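## Task

Go along the bench and close each valve whose lever or handwheel is yellow, without touching the state of any other valve. A valve counts as closed only if it stays shut on its own after the robot lets go. Finish by releasing everything and moving the gripper away.

## Robot and tools

ROBOT. One arm: a six-joint Doosan M1013 with a Robotiq 2F-140 two-finger gripper. It rides on a carriage along a floor rail. Rows move only the arm. The carriage is a separate device called rail with its own command.

FRAMES. The scene frame is fixed to the table. The table top is z = 0 and +z is up. The rail runs along y at x = 0, and y = 0 is where the rail reads position_m 0. The table edge is at x = 0.31 m. The arm base sits at x = 0, y about equal to position_m, z = 0.03 m, and faces +x. In the gripper's own frame the fingers point along +z and close along y. end_effector_position is the spot between the pads when closed. Closed fingertips extend about 33 mm past it, open ones about 9 mm. Closing pushes the tips about 24 mm further out, so keep that gap above surfaces. Reported hand position may be off, more so at long reach.

execute_actions(actions). actions is a list run in order. Each action is an object that may hold rows, steps, until, and a device key (rail). An empty list just returns state and images.
- rows: 1 to 15 rows, each used for one control step (1/30 s). A row is 9 numbers, each in [-1, 1], in this order: dx, dy, dz, rx, ry, rz, position, force_limit, speed.
- dx, dy, dz, rx, ry, rz are an offset, not a pose: a target relative to the gripper's measured pose when the action began (for the first action of a call, the last pose reported), expressed in the gripper's own axes. Each row is measured from that same start, not from the row before. Scale: 1.0 = 0.6 m or 180 degrees. rx, ry, rz form a single rotation vector.
- position: absolute finger command. +1 is fully open (140 mm); pads touch near -0.8; -1 closes until blocked.
- force_limit: squeeze strength, roughly 14 N at -1, 60 N at 0, 107 N at +1.
- speed: finger gap rate, roughly 30 mm/s at -1, 140 at 0, 250 at +1.
- steps: integer 1 to 450, at least the number of rows, default 15. After the last row the arm keeps heading to that row's target and the gripper keeps that row's command, so give long moves enough steps.
- until: stops the action at the first step where every condition holds (it does not halt motion). Form {"rail": {"<field>": value}}; numbers need a comparison pair like [">=", 0.5]; operators =, !=, <, <=, >, >=. {"all": {"status": "ended"}} holds once nothing reads moving; {"any": {"status": "ended"}} holds once some motion running during the action has finished.
- rail: {"position_m": -2 to 2 (absolute place in metres), "speed_m_s": 0.01 to 1 (top speed, kept until changed, starts at 1)} or {"stop": true} alone. It brakes and accelerates at 2 m/s2 and counts as arrived within 1.4 mm. After sending, wait with e.g. {"steps": n, "until": {"rail": {"position_status": ["!=", "moving"]}}}. Let it arrive before reaching for scene points or ending a scene. While it drives, row targets travel with it.
Any out-of-range value or unknown name makes the whole call be rejected with no motion.

MOTION LIMITS. Each step, the commanded pose is clipped to 70 mm and 16 degrees from the measured pose; the controller then uses damped inverse kinematics, putting position ahead of orientation. The elbow will not fully straighten. A move cut short by too few steps may not finish afterwards; send the remainder next call. For smooth starts ramp offsets gradually (adding 0.01 per row means 6 mm per step).

RESULTS. Each call returns end_effector_position (m), end_effector_quat_wxyz, velocities, Joint positions and velocities (rail in m, then waist, shoulder, elbow, forearm roll, wrist pitch, wrist roll in rad), joint torques (same order without rail), Hand target (where the controller is driving now), gripper position_measured (counts: 3 open, 230 pads together), object_status, rail position_m, position_status and position_answer, and images. object_status: 0 moving, 1 blocked while opening, 2 blocked while closing (a grip), 3 reached target or pads met. To grip, send -1 and look for 2. To squeeze harder while status is 2, raise force_limit and nudge position (e.g. -1 to -0.98). "pose unreachable" means the clearance check altered or blocked the target; the arm rests and later actions still run. Rail status words: moving, done, stopped, contact_stop (pushed over about 320 N; may roll back, re-read), time_out (look for something holding it, clear, resend), stopped_with_arm (arm was held back; send followable rows, then resend position_m). position_answer not_taken means resend.

zoom_image(camera, region). Enlarges part of a camera's latest image. camera is one of cam_bench_left, cam_bench_right, cam_high, cam_low, cam_wrist. region is [x0, y0, x1, y1] in pixels, top-left origin, at most 504 by 504. Full images are 896x504 except cam_wrist, 504x504.

read_manual(section) returns only licence texts; it moves nothing.

finished_scene(scene) ends scene 1 or 2 after the last command is held; irreversible. Its result reports success and gives the next task. Replying without a tool call ends everything.

AVOID. A joint torque reaching its load limit (waist and shoulder 316, elbow 148, wrist joints 41.8 N m), or an outside force of 144 N anywhere on arm, tool or held part, halts the arm for 10 s and drops the rest of the call. Holding loads heats motors; a MOTOR HOT line warns before an over-temperature stop. Drops, slips, slams, hard hits and heavy pushing hurt the outcome. The simulation keeps running while you think, holding your last command, and the rail may still be moving then.

Each tool is called after "Request:" as name(argument=value, ...), one argument or row to a line, values as JSON.

## Session

Request:
execute_actions(
  actions=[],
)

Scene clock: 0.00 s.
end_effector_position=(+1.0247, +1.5038, +0.3401) position_measured=3 object_status=3 end_effector_quat_wxyz=(-0.621, +0.757, -0.156, +0.135) end_effector_velocity=(+0.000, +0.000, +0.000) end_effector_angular_velocity=(+0.000, +0.000, +0.000)
Joint positions: [1.121 0.056 0.696 1.346 1.607 1.063 1.126]
Joint velocities: [0. 0. 0. 0. 0. 0. 0.]
Joint torques (N m, as the joint torque sensors report them, + toward a larger angle): no reading
Hand target: +1.025, +1.504, +0.340; -0.621, +0.757, -0.156, +0.135
rail: position_m=1.121 position_m_goal=1.121 speed_m_s=1.00 position_status=done position_answer=taken refusals=0
camera_calibration (this result's frames):
cam_wrist: T_world_to_cam=[[-0.217566, -0.134549, -0.966727, 0.754508], [-0.975267, 0.0695213, 0.209812, 0.840256], [0.0389781, 0.988465, -0.146347, -1.30306], [0, 0, 0, 1]] pos_world=[1.03442, 1.33113, 0.362409]

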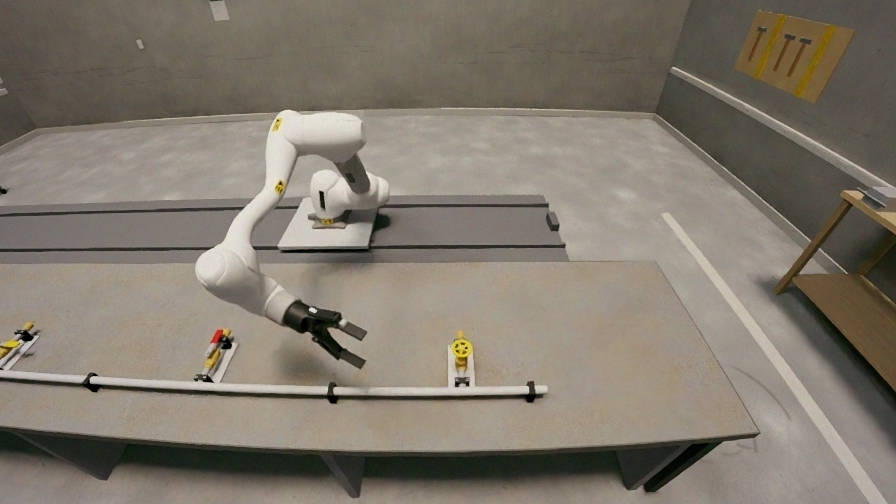

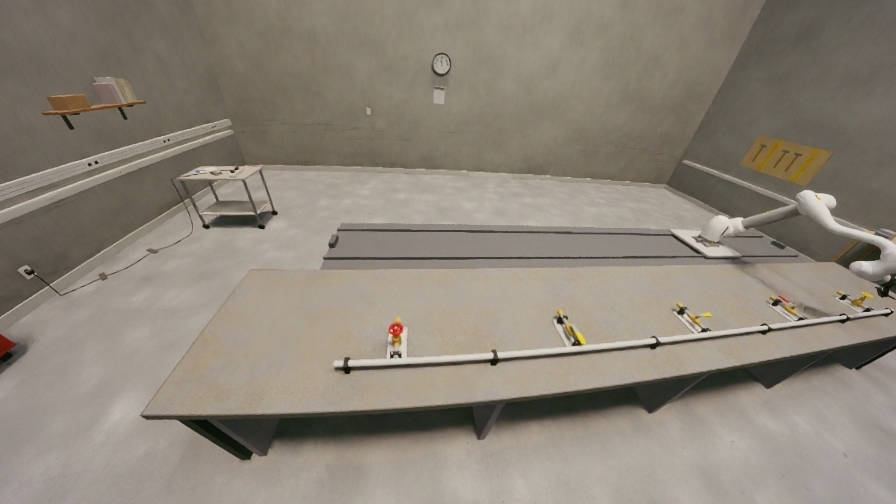

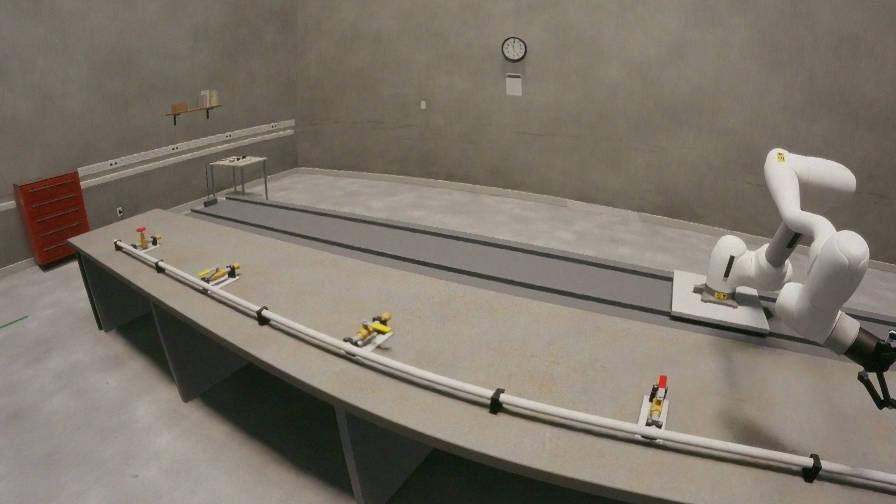

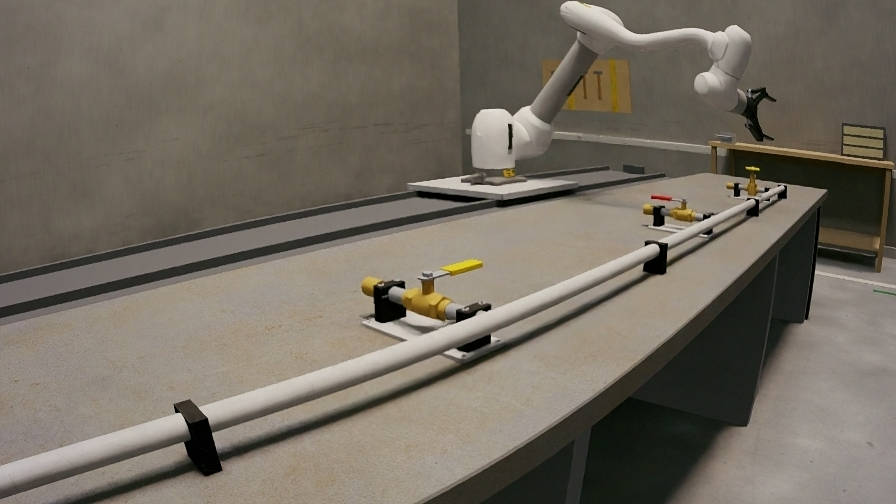

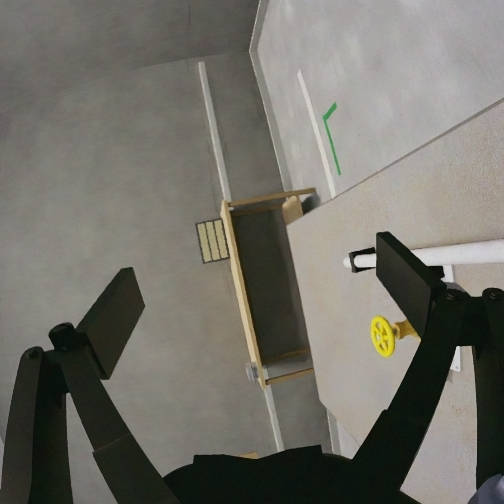

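Request:
zoom_image(
  camera="cam_bench_left",
  region=[420, 320, 504, 400],
)

Request:
zoom_image(
  camera="cam_bench_right",
  region=[535, 295, 615, 360],
)

Request:
zoom_image(
  camera="cam_low",
  region=[350, 240, 530, 370],
)

Request:
zoom_image(
  camera="cam_high",
  region=[330, 295, 420, 370],
)

Request:
zoom_image(
  camera="cam_high",
  region=[180, 245, 260, 305],
)

Region (420, 320, 504, 400) of cam_bench_left's 896x504 image, scaled by 6.000, with more detail than that image has; it fills the top 480 rows of this view, and the rest is white.

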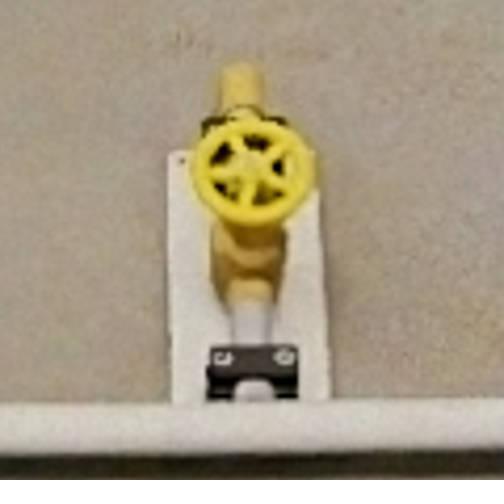

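Region (535, 295, 615, 360) of cam_bench_right's 896x504 image, scaled by 6.300, with more detail than that image has; it fills the top 410 rows of this view, and the rest is white.

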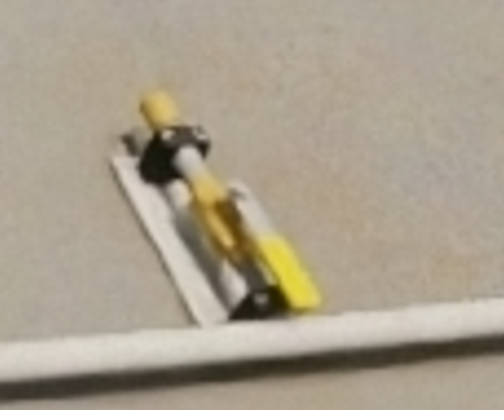

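Region (350, 240, 530, 370) of cam_low's 896x504 image, scaled by 2.800, with more detail than that image has.

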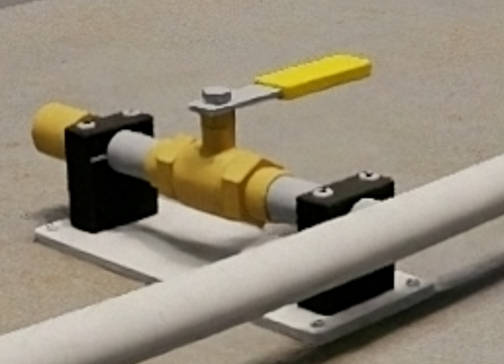

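Region (330, 295, 420, 370) of cam_high's 896x504 image, scaled by 5.600, with more detail than that image has.

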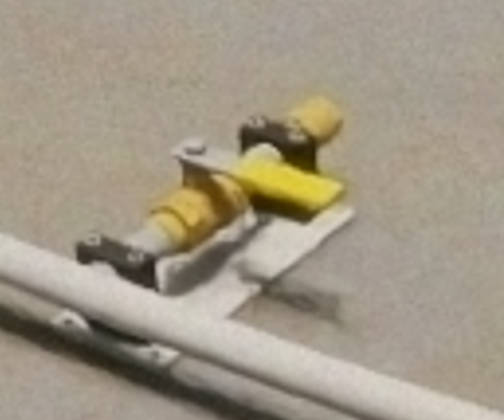

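Region (180, 245, 260, 305) of cam_high's 896x504 image, scaled by 6.300, with more detail than that image has; it fills the top 378 rows of this view, and the rest is white.

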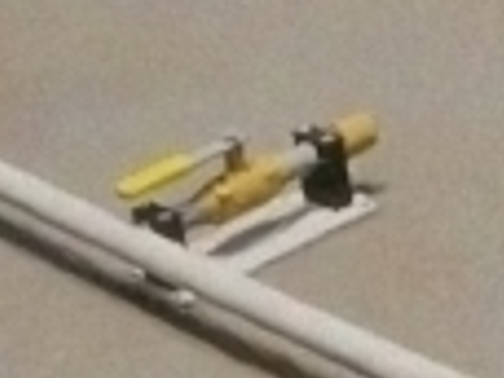

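Request:
execute_actions(
  actions=[
    {"rail":{"position_m":1.6,"speed_m_s":0.5},"rows":[[-0.003,0.006,-0.011,-0.011,-0.017,-0.02,0.6,0,0],[-0.007,0.013,-0.025,-0.027,-0.042,-0.051,0.6,0,0],[-0.012,0.023,-0.043,-0.041,-0.064,-0.077,0.6,0,0],[-0.018,0.034,-0.064,-0.055,-0.085,-0.103,0.6,0,0],[-0.024,0.045,-0.086,-0.068,-0.106,-0.128,0.6,0,0],[-0.03,0.057,-0.107,-0.082,-0.128,-0.154,0.6,0,0],[-0.037,0.07,-0.132,-0.1,-0.15,-0.18,0.6,0,0],[-0.044,0.083,-0.157,-0.12,-0.187,-0.226,0.6,0,0],[-0.051,0.096,-0.182,-0.14,-0.217,-0.262,0.6,0,0],[-0.058,0.109,-0.207,-0.16,-0.247,-0.298,0.6,0,0],[-0.066,0.125,-0.235,-0.18,-0.28,-0.339,0.6,0,0],[-0.074,0.14,-0.264,-0.2,-0.315,-0.38,0.6,0,0],[-0.082,0.155,-0.292,-0.224,-0.349,-0.421,0.6,0,0],[-0.091,0.172,-0.324,-0.25,-0.387,-0.467,0.6,0,0],[-0.1,0.1887,-0.3563,-0.2734,-0.4253,-0.5136,0.6,0,0]],"steps":54},
  ],
)

Scene clock: 2.87 s.
end_effector_position=(+0.8774, +1.7954, +0.2697) position_measured=53 object_status=3 end_effector_quat_wxyz=(+0.000, +0.707, +0.708, +0.001) end_effector_velocity=(-0.000, +0.000, -0.001) end_effector_angular_velocity=(-0.003, -0.004, +0.003)
Joint positions: [1.6   0.18  0.593 1.147 0.001 1.399 0.178]
Joint velocities: [-0.     0.002 -0.002  0.005 -0.004 -0.006 -0.   ]
Joint torques (N m, as the joint torque sensors report them, + toward a larger angle): [   1.9  -100.9   -40.13    3.85   -0.36    0.13]
Hand target: +0.877, +1.795, +0.270; +0.000, +0.706, +0.708, +0.001
Off the commanded pose: 0.000 m, 0 deg.
rail: position_m=1.600 position_m_goal=1.600 speed_m_s=0.50 position_status=done position_answer=taken refusals=0
camera_calibration (this result's frames):
cam_wrist: T_world_to_cam=[[0.987781, -0.154303, 0.0218945, -0.59511], [-0.151592, -0.918658, 0.364812, 1.70077], [-0.0361782, -0.363673, -0.930824, 1.10922], [0, 0, 0, 1]] pos_world=[0.885792, 1.874, 0.425058]

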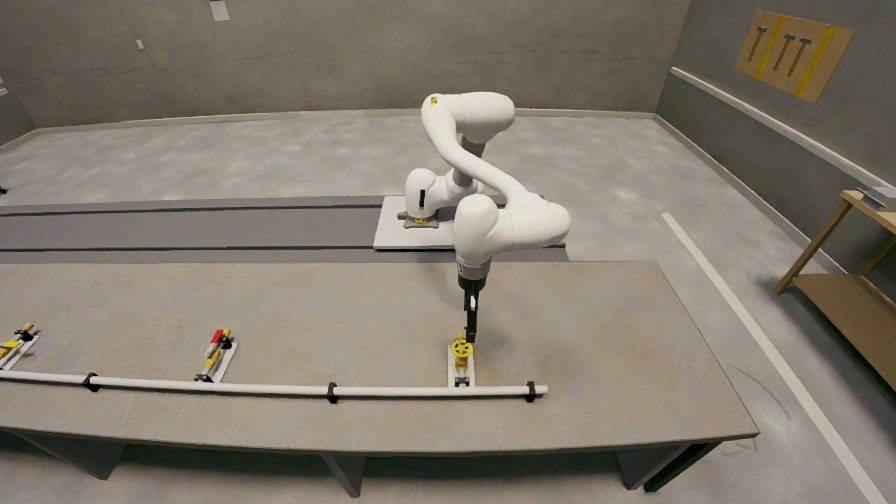

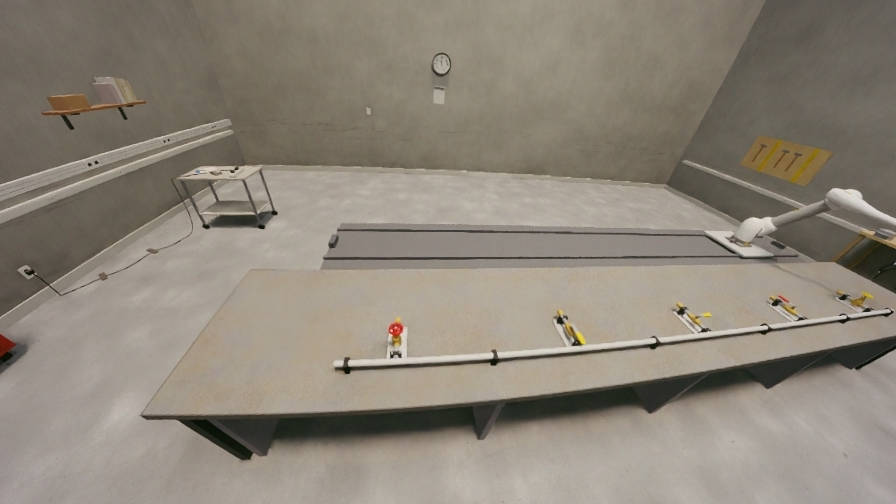

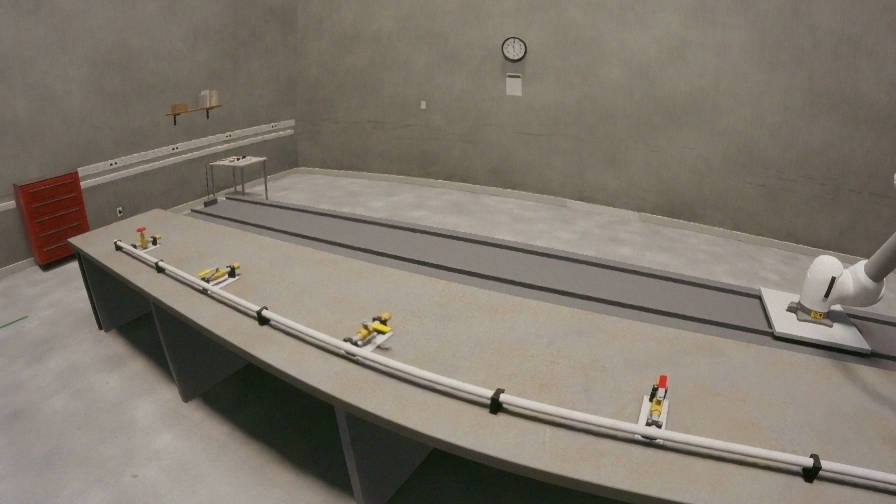

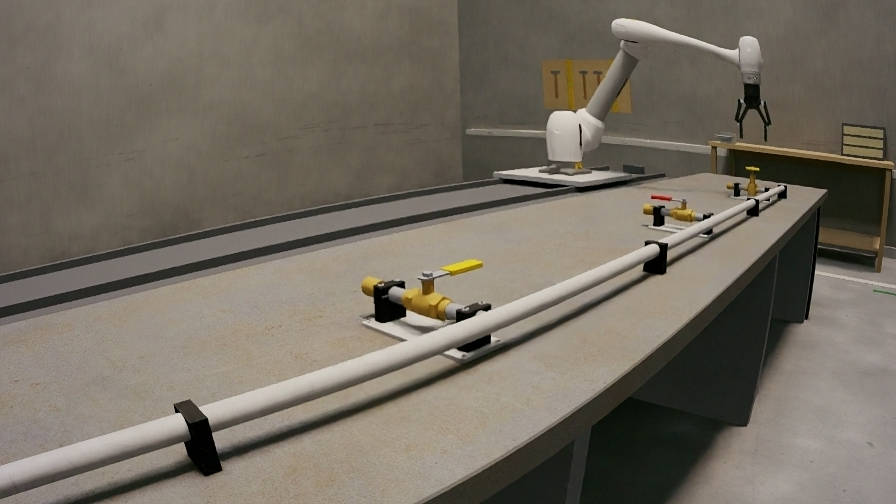

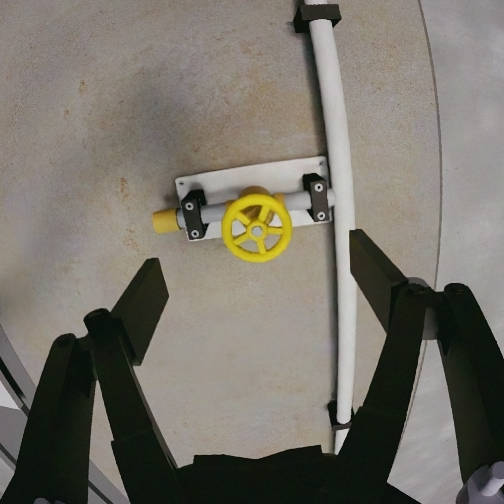

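Request:
zoom_image(
  camera="cam_wrist",
  region=[130, 150, 382, 330],
)

Region (130, 150, 382, 330) of cam_wrist's 504x504 image, scaled by 2.000, with more detail than that image has; it fills the top 360 rows of this view, and the rest is white.

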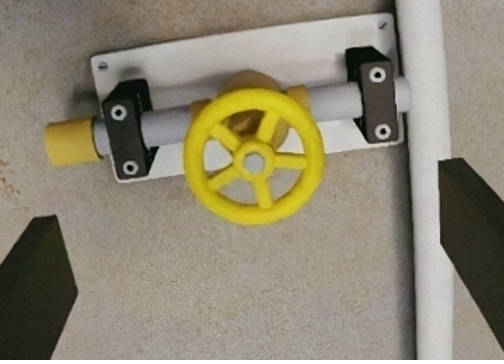

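Request:
execute_actions(
  actions=[
    {"rows":[[-0.004,0,0.008,0,0,0,0.6,0,0],[-0.01,0.001,0.022,0,0,0,0.6,0,0],[-0.016,0.002,0.04,0,0,0,0.6,0,0],[-0.022,0.002,0.06,0,0,0,0.6,0,0],[-0.027,0.0027,0.08,0,0,0,0.6,0,0],[-0.0307,0.0027,0.1,0,0,0,0.6,0,0],[-0.0307,0.0027,0.12,0,0,0,0.6,0,0],[-0.0307,0.0027,0.14,0,0,0,0.6,0,0],[-0.0307,0.0027,0.16,0,0,0,0.6,0,0],[-0.0307,0.0027,0.18,0,0,0,0.6,0,0],[-0.0307,0.0027,0.2,0,0,0,0.6,0,0],[-0.0307,0.0027,0.217,0,0,0,0.6,0,0],[-0.0307,0.0027,0.23,0,0,0,0.6,0,0],[-0.0307,0.0027,0.238,0,0,0,0.6,0,0],[-0.0307,0.0027,0.2428,0,0,0,0.22,0,0]],"steps":25},
  ],
)

Request:
zoom_image(
  camera="cam_wrist",
  region=[130, 170, 382, 390],
)

Scene clock: 18.33 s.
end_effector_position=(+0.8791, +1.7770, +0.1243) position_measured=101 object_status=0 end_effector_quat_wxyz=(+0.000, +0.707, +0.708, +0.001) end_effector_velocity=(+0.000, -0.000, -0.002) end_effector_angular_velocity=(-0.000, +0.000, -0.000)
Joint positions: [1.6   0.16  0.659 1.308 0.001 1.173 0.158]
Joint velocities: [ 0.    -0.     0.002  0.001 -0.    -0.003 -0.   ]
Joint torques (N m, as the joint torque sensors report them, + toward a larger angle): [   2.38 -106.2   -37.16    3.65   -0.32    0.03]
Hand target: +0.879, +1.777, +0.124; +0.000, +0.707, +0.708, +0.001
Off the commanded pose: 0.000 m, 0 deg.
rail: position_m=1.600 position_m_goal=1.600 speed_m_s=0.50 position_status=done position_answer=taken refusals=0
camera_calibration (this result's frames):
cam_wrist: T_world_to_cam=[[0.987784, -0.154272, 0.0219885, -0.596464], [-0.151598, -0.918674, 0.364768, 1.73729], [-0.036073, -0.363645, -0.930839, 0.967112], [0, 0, 0, 1]] pos_world=[0.887434, 1.85567, 0.279632]

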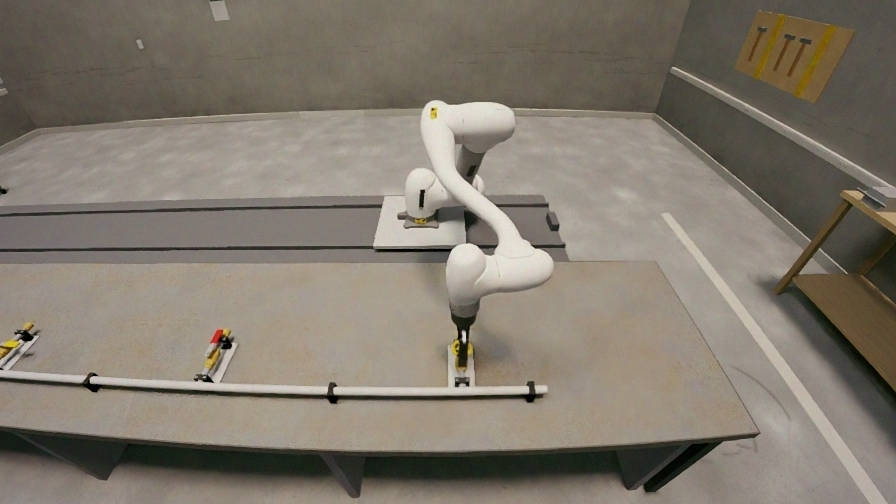

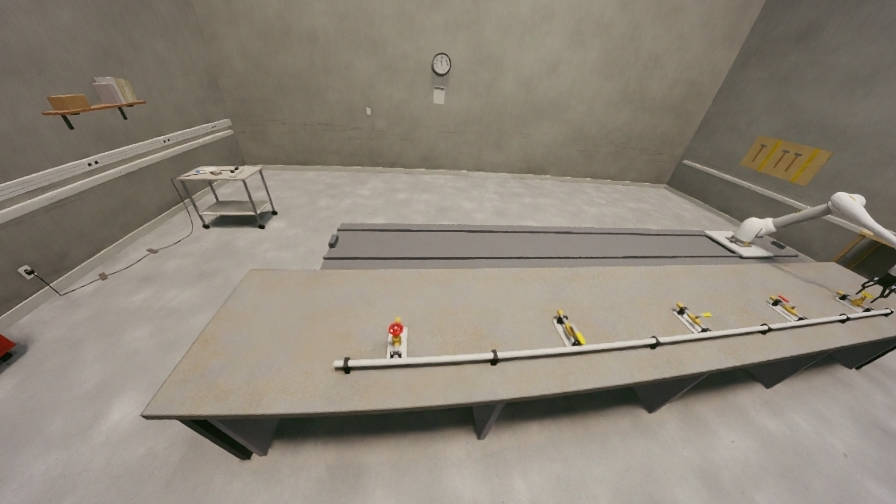

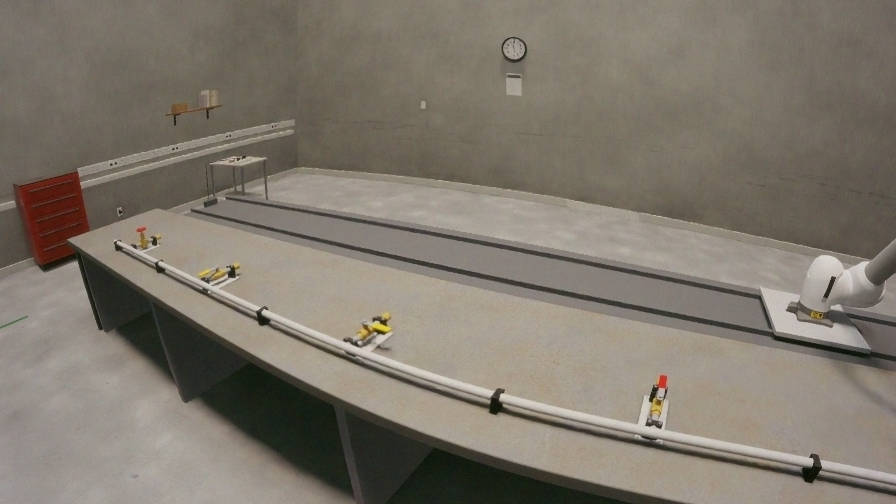

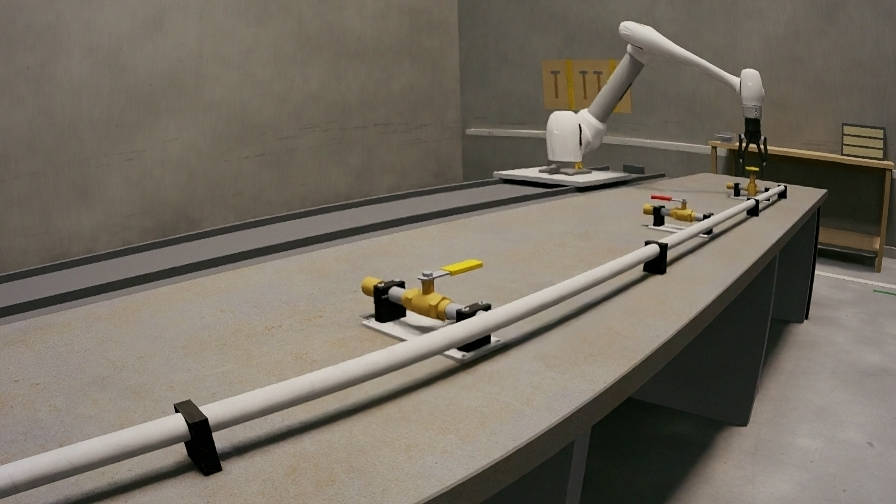

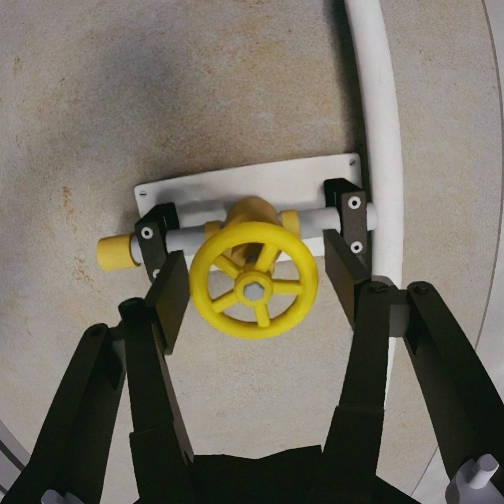

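Region (130, 170, 382, 390) of cam_wrist's 504x504 image, scaled by 2.000, with more detail than that image has; it fills the top 440 rows of this view, and the rest is white.

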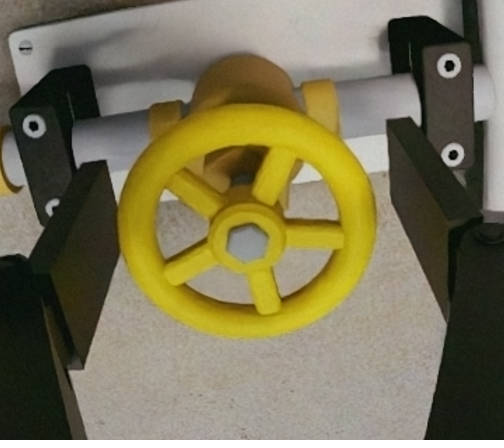

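Request:
execute_actions(
  actions=[
    {"rows":[[-0.0012,-0.002,0,0,0,0,0.22,1,-0.3],[-0.0012,-0.002,0,0,0,0,-1,1,-0.3]],"steps":13},
    {"rows":[[0,0,0,0,0,0.03,-1,1,-0.3],[0,0,0,0,0,0.06,-1,1,-0.3],[0,0,0,0,0,0.085,-1,1,-0.3],[0,0,0,0,0,0.1,-1,1,-0.3],[0,0,0,0,0,0.115,-1,1,-0.3],[0,0,0,0,0,0.13,-1,1,-0.3],[0,0,0,0,0,0.145,-1,1,-0.3],[0,0,0,0,0,0.16,-1,1,-0.3],[0,0,0,0,0,0.175,-1,1,-0.3],[0,0,0,0,0,0.19,-1,1,-0.3],[0,0,0,0,0,0.205,-1,1,-0.3],[0,0,0,0,0,0.22,-1,1,-0.3],[0,0,0,0,0,0.235,-1,1,-0.3],[0,0,0,0,0,0.25,-1,1,-0.3],[0,0,0,0,0,0.45,-1,1,-0.3]],"steps":35},
  ],
)

Scene clock: 20.27 s.
end_effector_position=(+0.8778, +1.7763, +0.1244) position_measured=135 object_status=2 end_effector_quat_wxyz=(-0.002, +0.997, +0.082, +0.001) end_effector_velocity=(+0.000, +0.001, -0.000) end_effector_angular_velocity=(-0.044, +0.010, -0.085)
Joint positions: [1.6   0.158 0.656 1.313 0.004 1.17  1.564]
Joint velocities: [ 0.     0.017  0.01  -0.017 -0.046  0.024  0.119]
Joint torques (N m, as the joint torque sensors report them, + toward a larger angle): [-30.84 -88.5  -41.33  -3.38  -8.12   2.91]
Hand target: +0.878, +1.776, +0.124; -0.001, +0.997, +0.079, +0.001
Off the commanded pose: 0.000 m, 0 deg.
rail: position_m=1.600 position_m_goal=1.600 speed_m_s=0.50 position_status=done position_answer=taken refusals=0
camera_calibration (this result's frames):
cam_wrist: T_world_to_cam=[[0.00702104, -0.999839, 0.016497, 1.76822], [-0.931402, -0.000534745, 0.363991, 0.790088], [-0.363924, -0.0179209, -0.931256, 0.640657], [0, 0, 0, 1]] pos_world=[0.956625, 1.77984, 0.279861]

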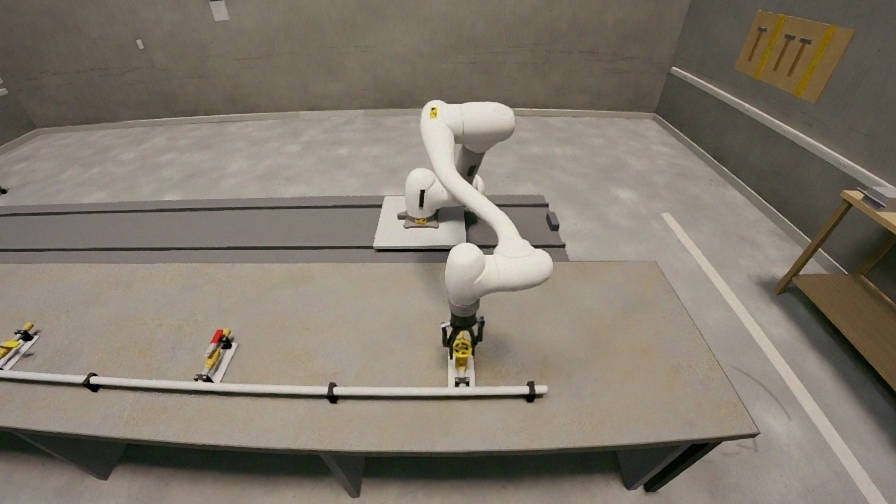

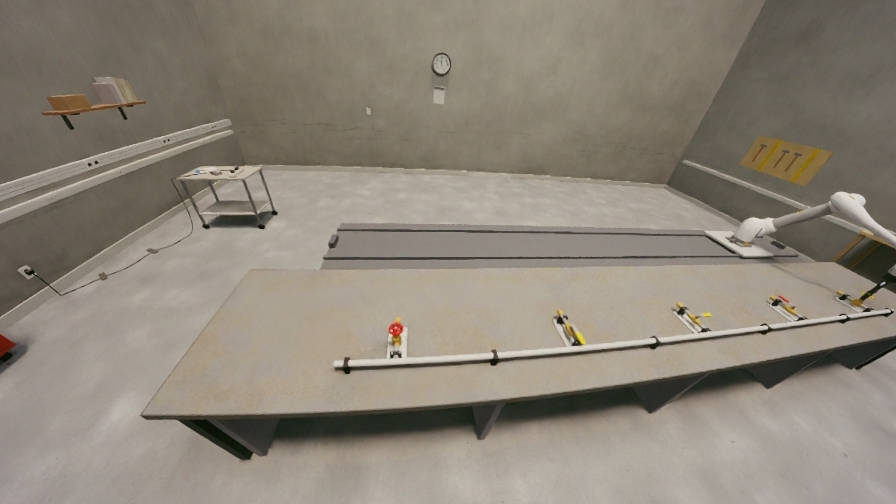

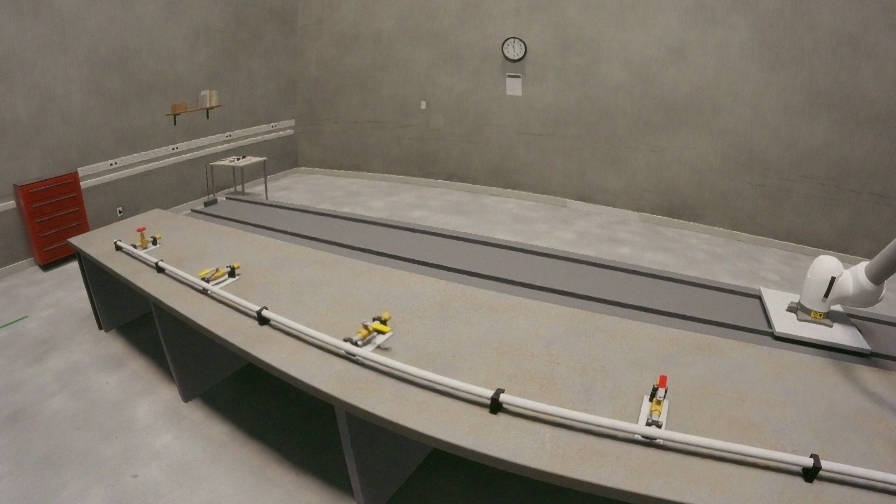

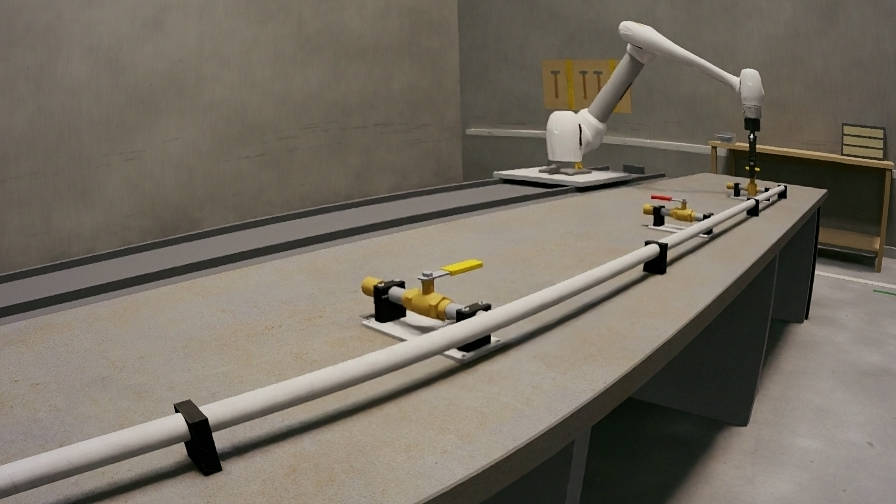

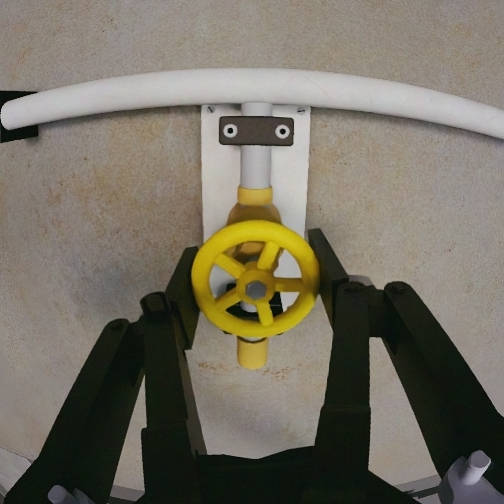

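Request:
execute_actions(
  actions=[
    {"rows":[[-0.0004,-0.001,0,0,0,0.03,-1,1,-0.3],[-0.0008,-0.0022,0,0,0,0.06,-1,1,-0.3],[-0.0008,-0.0022,0,0,0,0.085,-1,1,-0.3],[-0.0008,-0.0022,0,0,0,0.1,-1,1,-0.3],[-0.0008,-0.0022,0,0,0,0.115,-1,1,-0.3],[-0.0008,-0.0022,0,0,0,0.13,-1,1,-0.3],[-0.0008,-0.0022,0,0,0,0.145,-1,1,-0.3],[-0.0008,-0.0022,0,0,0,0.16,-1,1,-0.3],[-0.0008,-0.0022,0,0,0,0.175,-1,1,-0.3],[-0.0008,-0.0022,0,0,0,0.19,-1,1,-0.3],[-0.0008,-0.0022,0,0,0,0.205,-1,1,-0.3],[-0.0008,-0.0022,0,0,0,0.22,-1,1,-0.3]],"steps":20},
  ],
)

Scene clock: 21.13 s.
end_effector_position=(+0.8771, +1.7773, +0.1244) position_measured=135 object_status=2 end_effector_quat_wxyz=(-0.004, +0.966, -0.258, +0.001) end_effector_velocity=(-0.000, +0.001, +0.000) end_effector_angular_velocity=(-0.041, +0.005, -0.087)
Joint positions: [1.6   0.158 0.655 1.315 0.007 1.168 2.249]
Joint velocities: [ 0.     0.016  0.006 -0.012 -0.043  0.016  0.119]
Joint torques (N m, as the joint torque sensors report them, + toward a larger angle): [-10.17 -94.48 -30.85   4.58   0.34   6.09]
Hand target: +0.877, +1.777, +0.124; -0.002, +0.965, -0.261, +0.001
Off the commanded pose: 0.000 m, 0 deg.
rail: position_m=1.600 position_m_goal=1.600 speed_m_s=0.50 position_status=done position_answer=taken refusals=0
camera_calibration (this result's frames):
cam_wrist: T_world_to_cam=[[-0.62805, -0.778056, 0.0134666, 1.93247], [-0.720403, 0.587881, 0.36799, -0.441875], [-0.294233, 0.221414, -0.929732, 0.153782], [0, 0, 0, 1]] pos_world=[0.940608, 1.72929, 0.279558]

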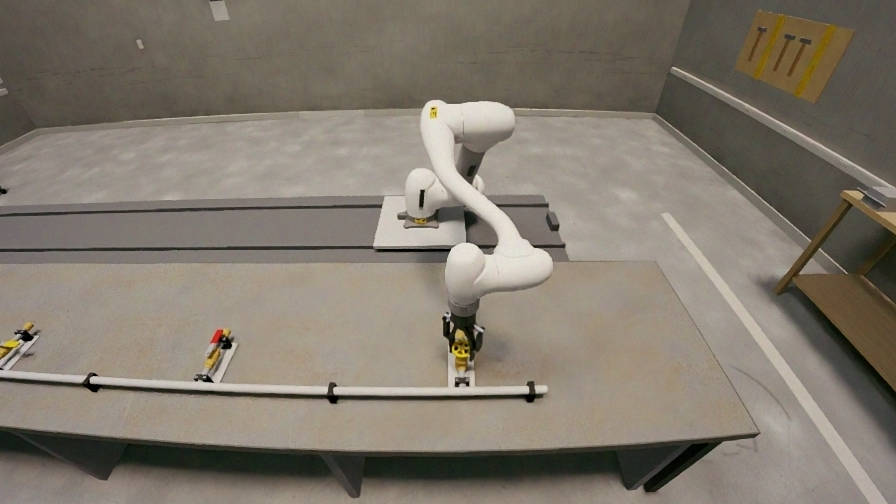

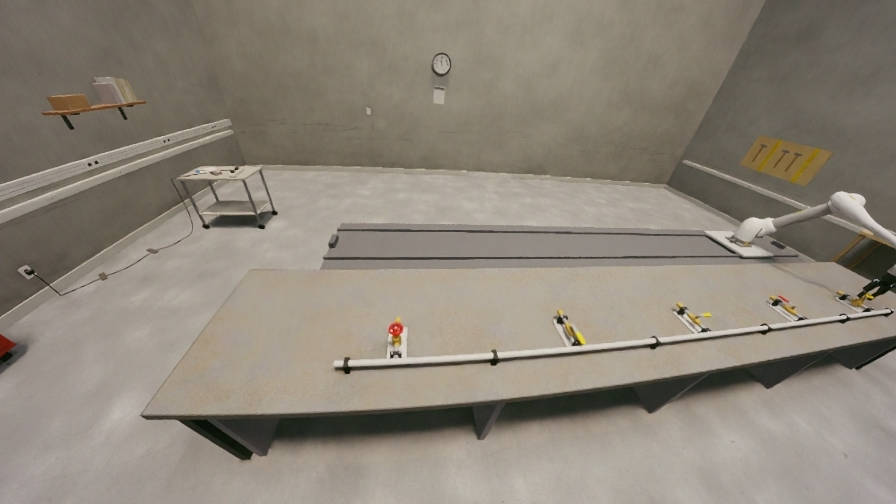

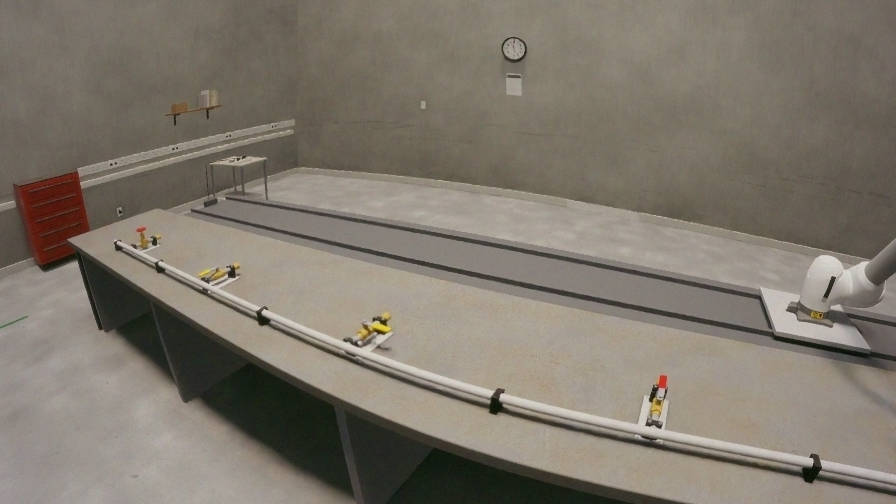

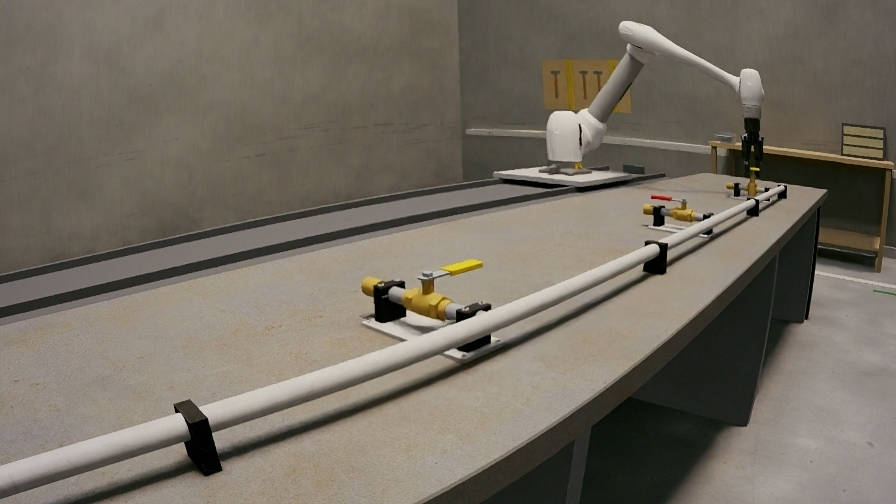

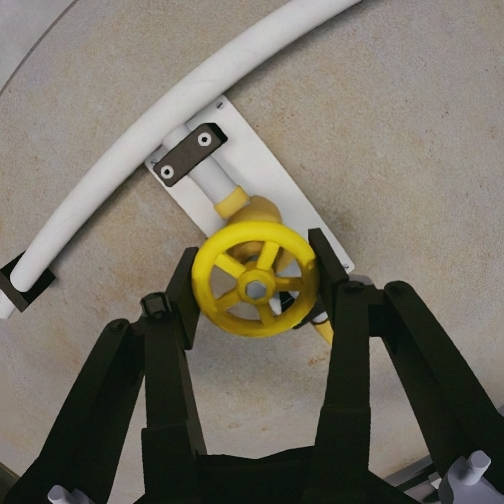

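Request:
execute_actions(
  actions=[
    {"rows":[[0,0,0,0,0,0,0.3,0,0.5],[0,0,0,0,0,0,0.3,0,0.5],[0,0,0,0,0,0,0.3,0,0.5],[0,0,0,0,0,0,0.3,0,0.5],[0,0,-0.01,0,0,0,0.3,0,0.5],[0,0,-0.025,0,0,0,0.3,0,0.5],[0,0,-0.045,0,0,0,0.3,0,0.5],[0,0,-0.065,0,0,0,0.3,0,0.5],[0,0,-0.085,0,0,0,0.3,0,0.5],[0,0,-0.105,0,0,0,0.3,0,0.5],[0,0,-0.12,0,0,0,0.3,0,0.5],[0,0,-0.13,0,0,0,0.3,0,0.5]],"steps":14},
    {"rail":{"position_m":-0.75,"speed_m_s":1.0},"rows":[[0.005,0.006,-0.03,0,0,0.03,0.3,0,0.5],[0.012,0.015,-0.04,0,0,0.06,0.3,0,0.5],[0.022,0.027,-0.045,0,0,0.085,0.3,0,0.5],[0.034,0.042,-0.045,0,0,0.1,0.3,0,0.5],[0.048,0.059,-0.045,0,0,0.115,0.3,0,0.5],[0.062,0.076,-0.045,0,0,0.13,0.3,0,0.5],[0.076,0.094,-0.045,0,0,0.145,0.3,0,0.5],[0.09,0.111,-0.045,0,0,0.16,0.3,0,0.5],[0.105,0.129,-0.045,0,0,0.175,0.3,0,0.5],[0.12,0.148,-0.045,0,0,0.19,0.3,0,0.5],[0.135,0.166,-0.045,0,0,0.205,0.3,0,0.5],[0.15,0.185,-0.045,0,0,0.22,0.3,0,0.5],[0.17,0.21,-0.045,0,0,0.235,0.3,0,0.5],[0.19,0.234,-0.045,0,0,0.25,0.3,0,0.5],[0.353,0.435,-0.045,0,0,0.834,0.3,0,0.5]],"steps":90,"until":{"rail":{"position_m":["<",0.1]}}},
  ],
)

Scene clock: 24.17 s.
end_effector_position=(+0.9299, -0.0601, +0.2171) position_measured=91 object_status=3 end_effector_quat_wxyz=(+0.008, -0.034, +0.999, +0.010) end_effector_velocity=(+0.000, -0.998, +0.000) end_effector_angular_velocity=(-0.088, +0.093, -0.905)
Joint positions: [ 0.095 -0.21   0.683  1.094  0.023  1.355  4.43 ]
Joint velocities: [-1.     0.043  0.033 -0.058 -0.119  0.076  0.974]
Joint torques (N m, as the joint torque sensors report them, + toward a larger angle): [   2.85 -108.27  -39.58    3.98    0.03   -0.08]
Hand target: +0.930, -0.089, +0.217; +0.004, -0.002, +1.000, +0.005
Off the commanded pose: 0.000 m, 4 deg.
rail: position_m=0.095 position_m_goal=-0.750 speed_m_s=1.00 position_status=moving position_answer=taken refusals=0
camera_calibration (this result's frames):
cam_wrist: T_world_to_cam=[[0.0883656, 0.995216, 0.0416808, -0.0309406], [0.92055, -0.0975772, 0.378242, -0.927134], [0.3805, 0.00494567, -0.924768, 0.0207482], [0, 0, 0, 1]] pos_world=[0.848313, -0.0597773, 0.371158]

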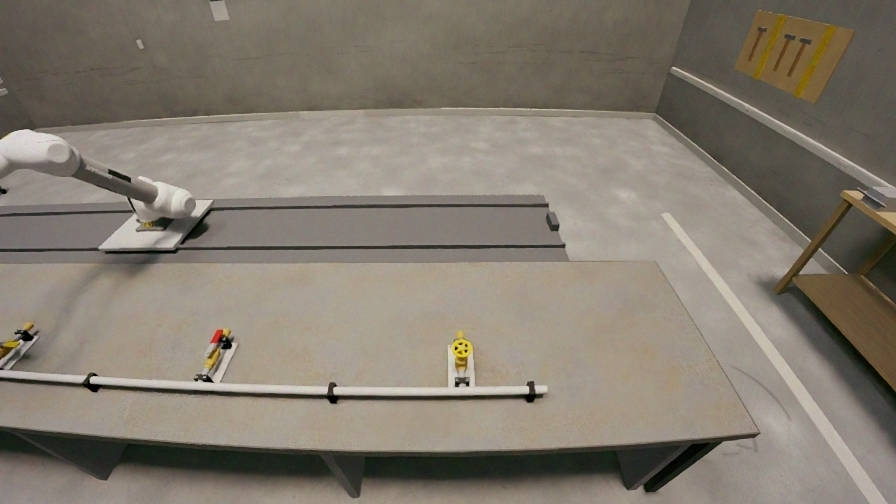

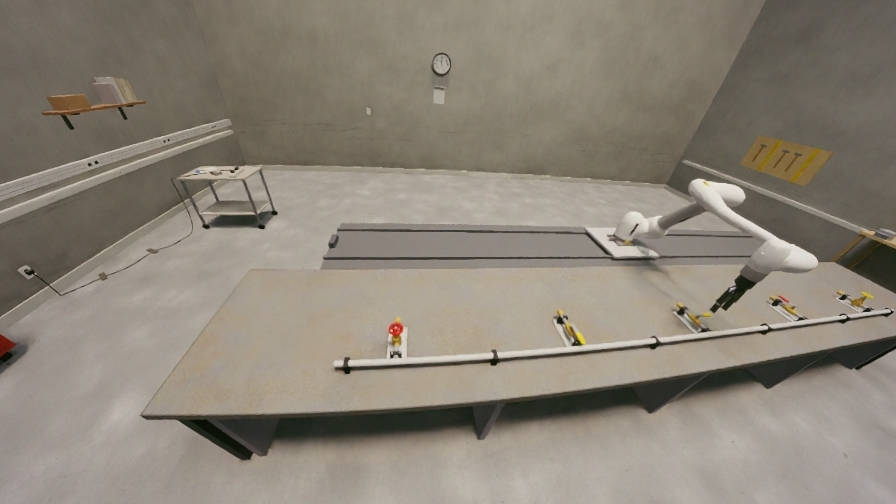

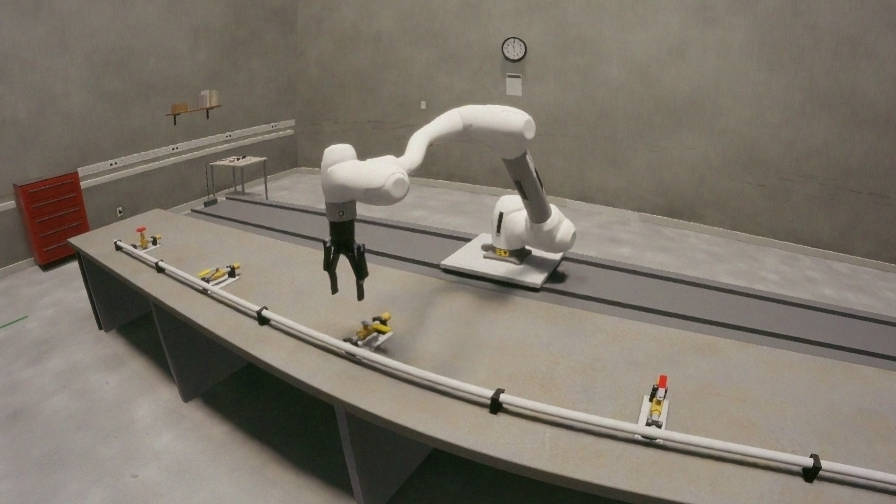

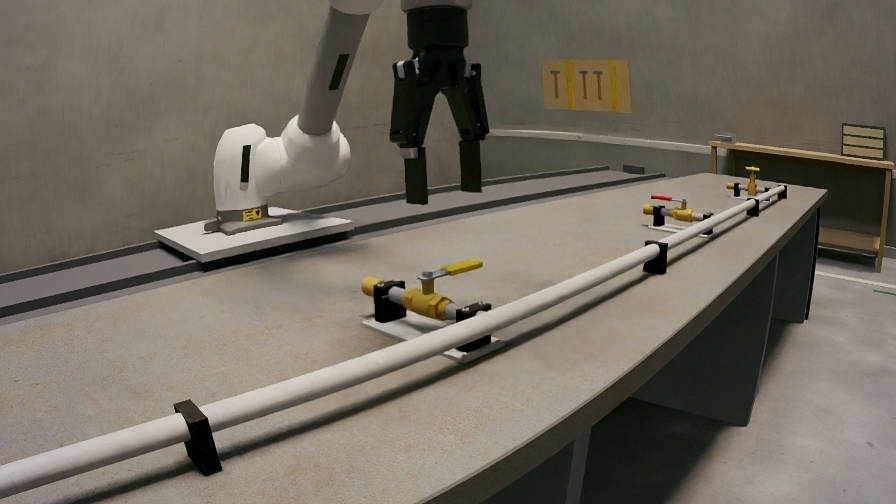

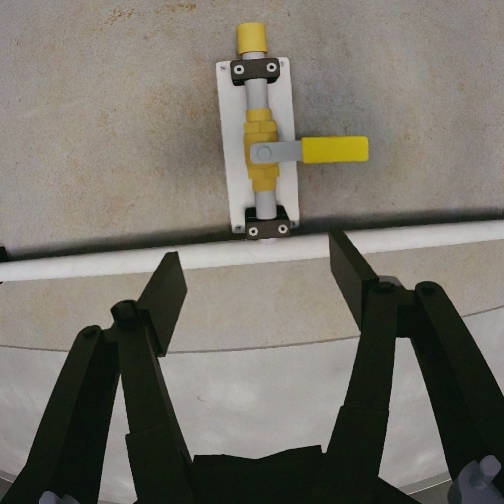

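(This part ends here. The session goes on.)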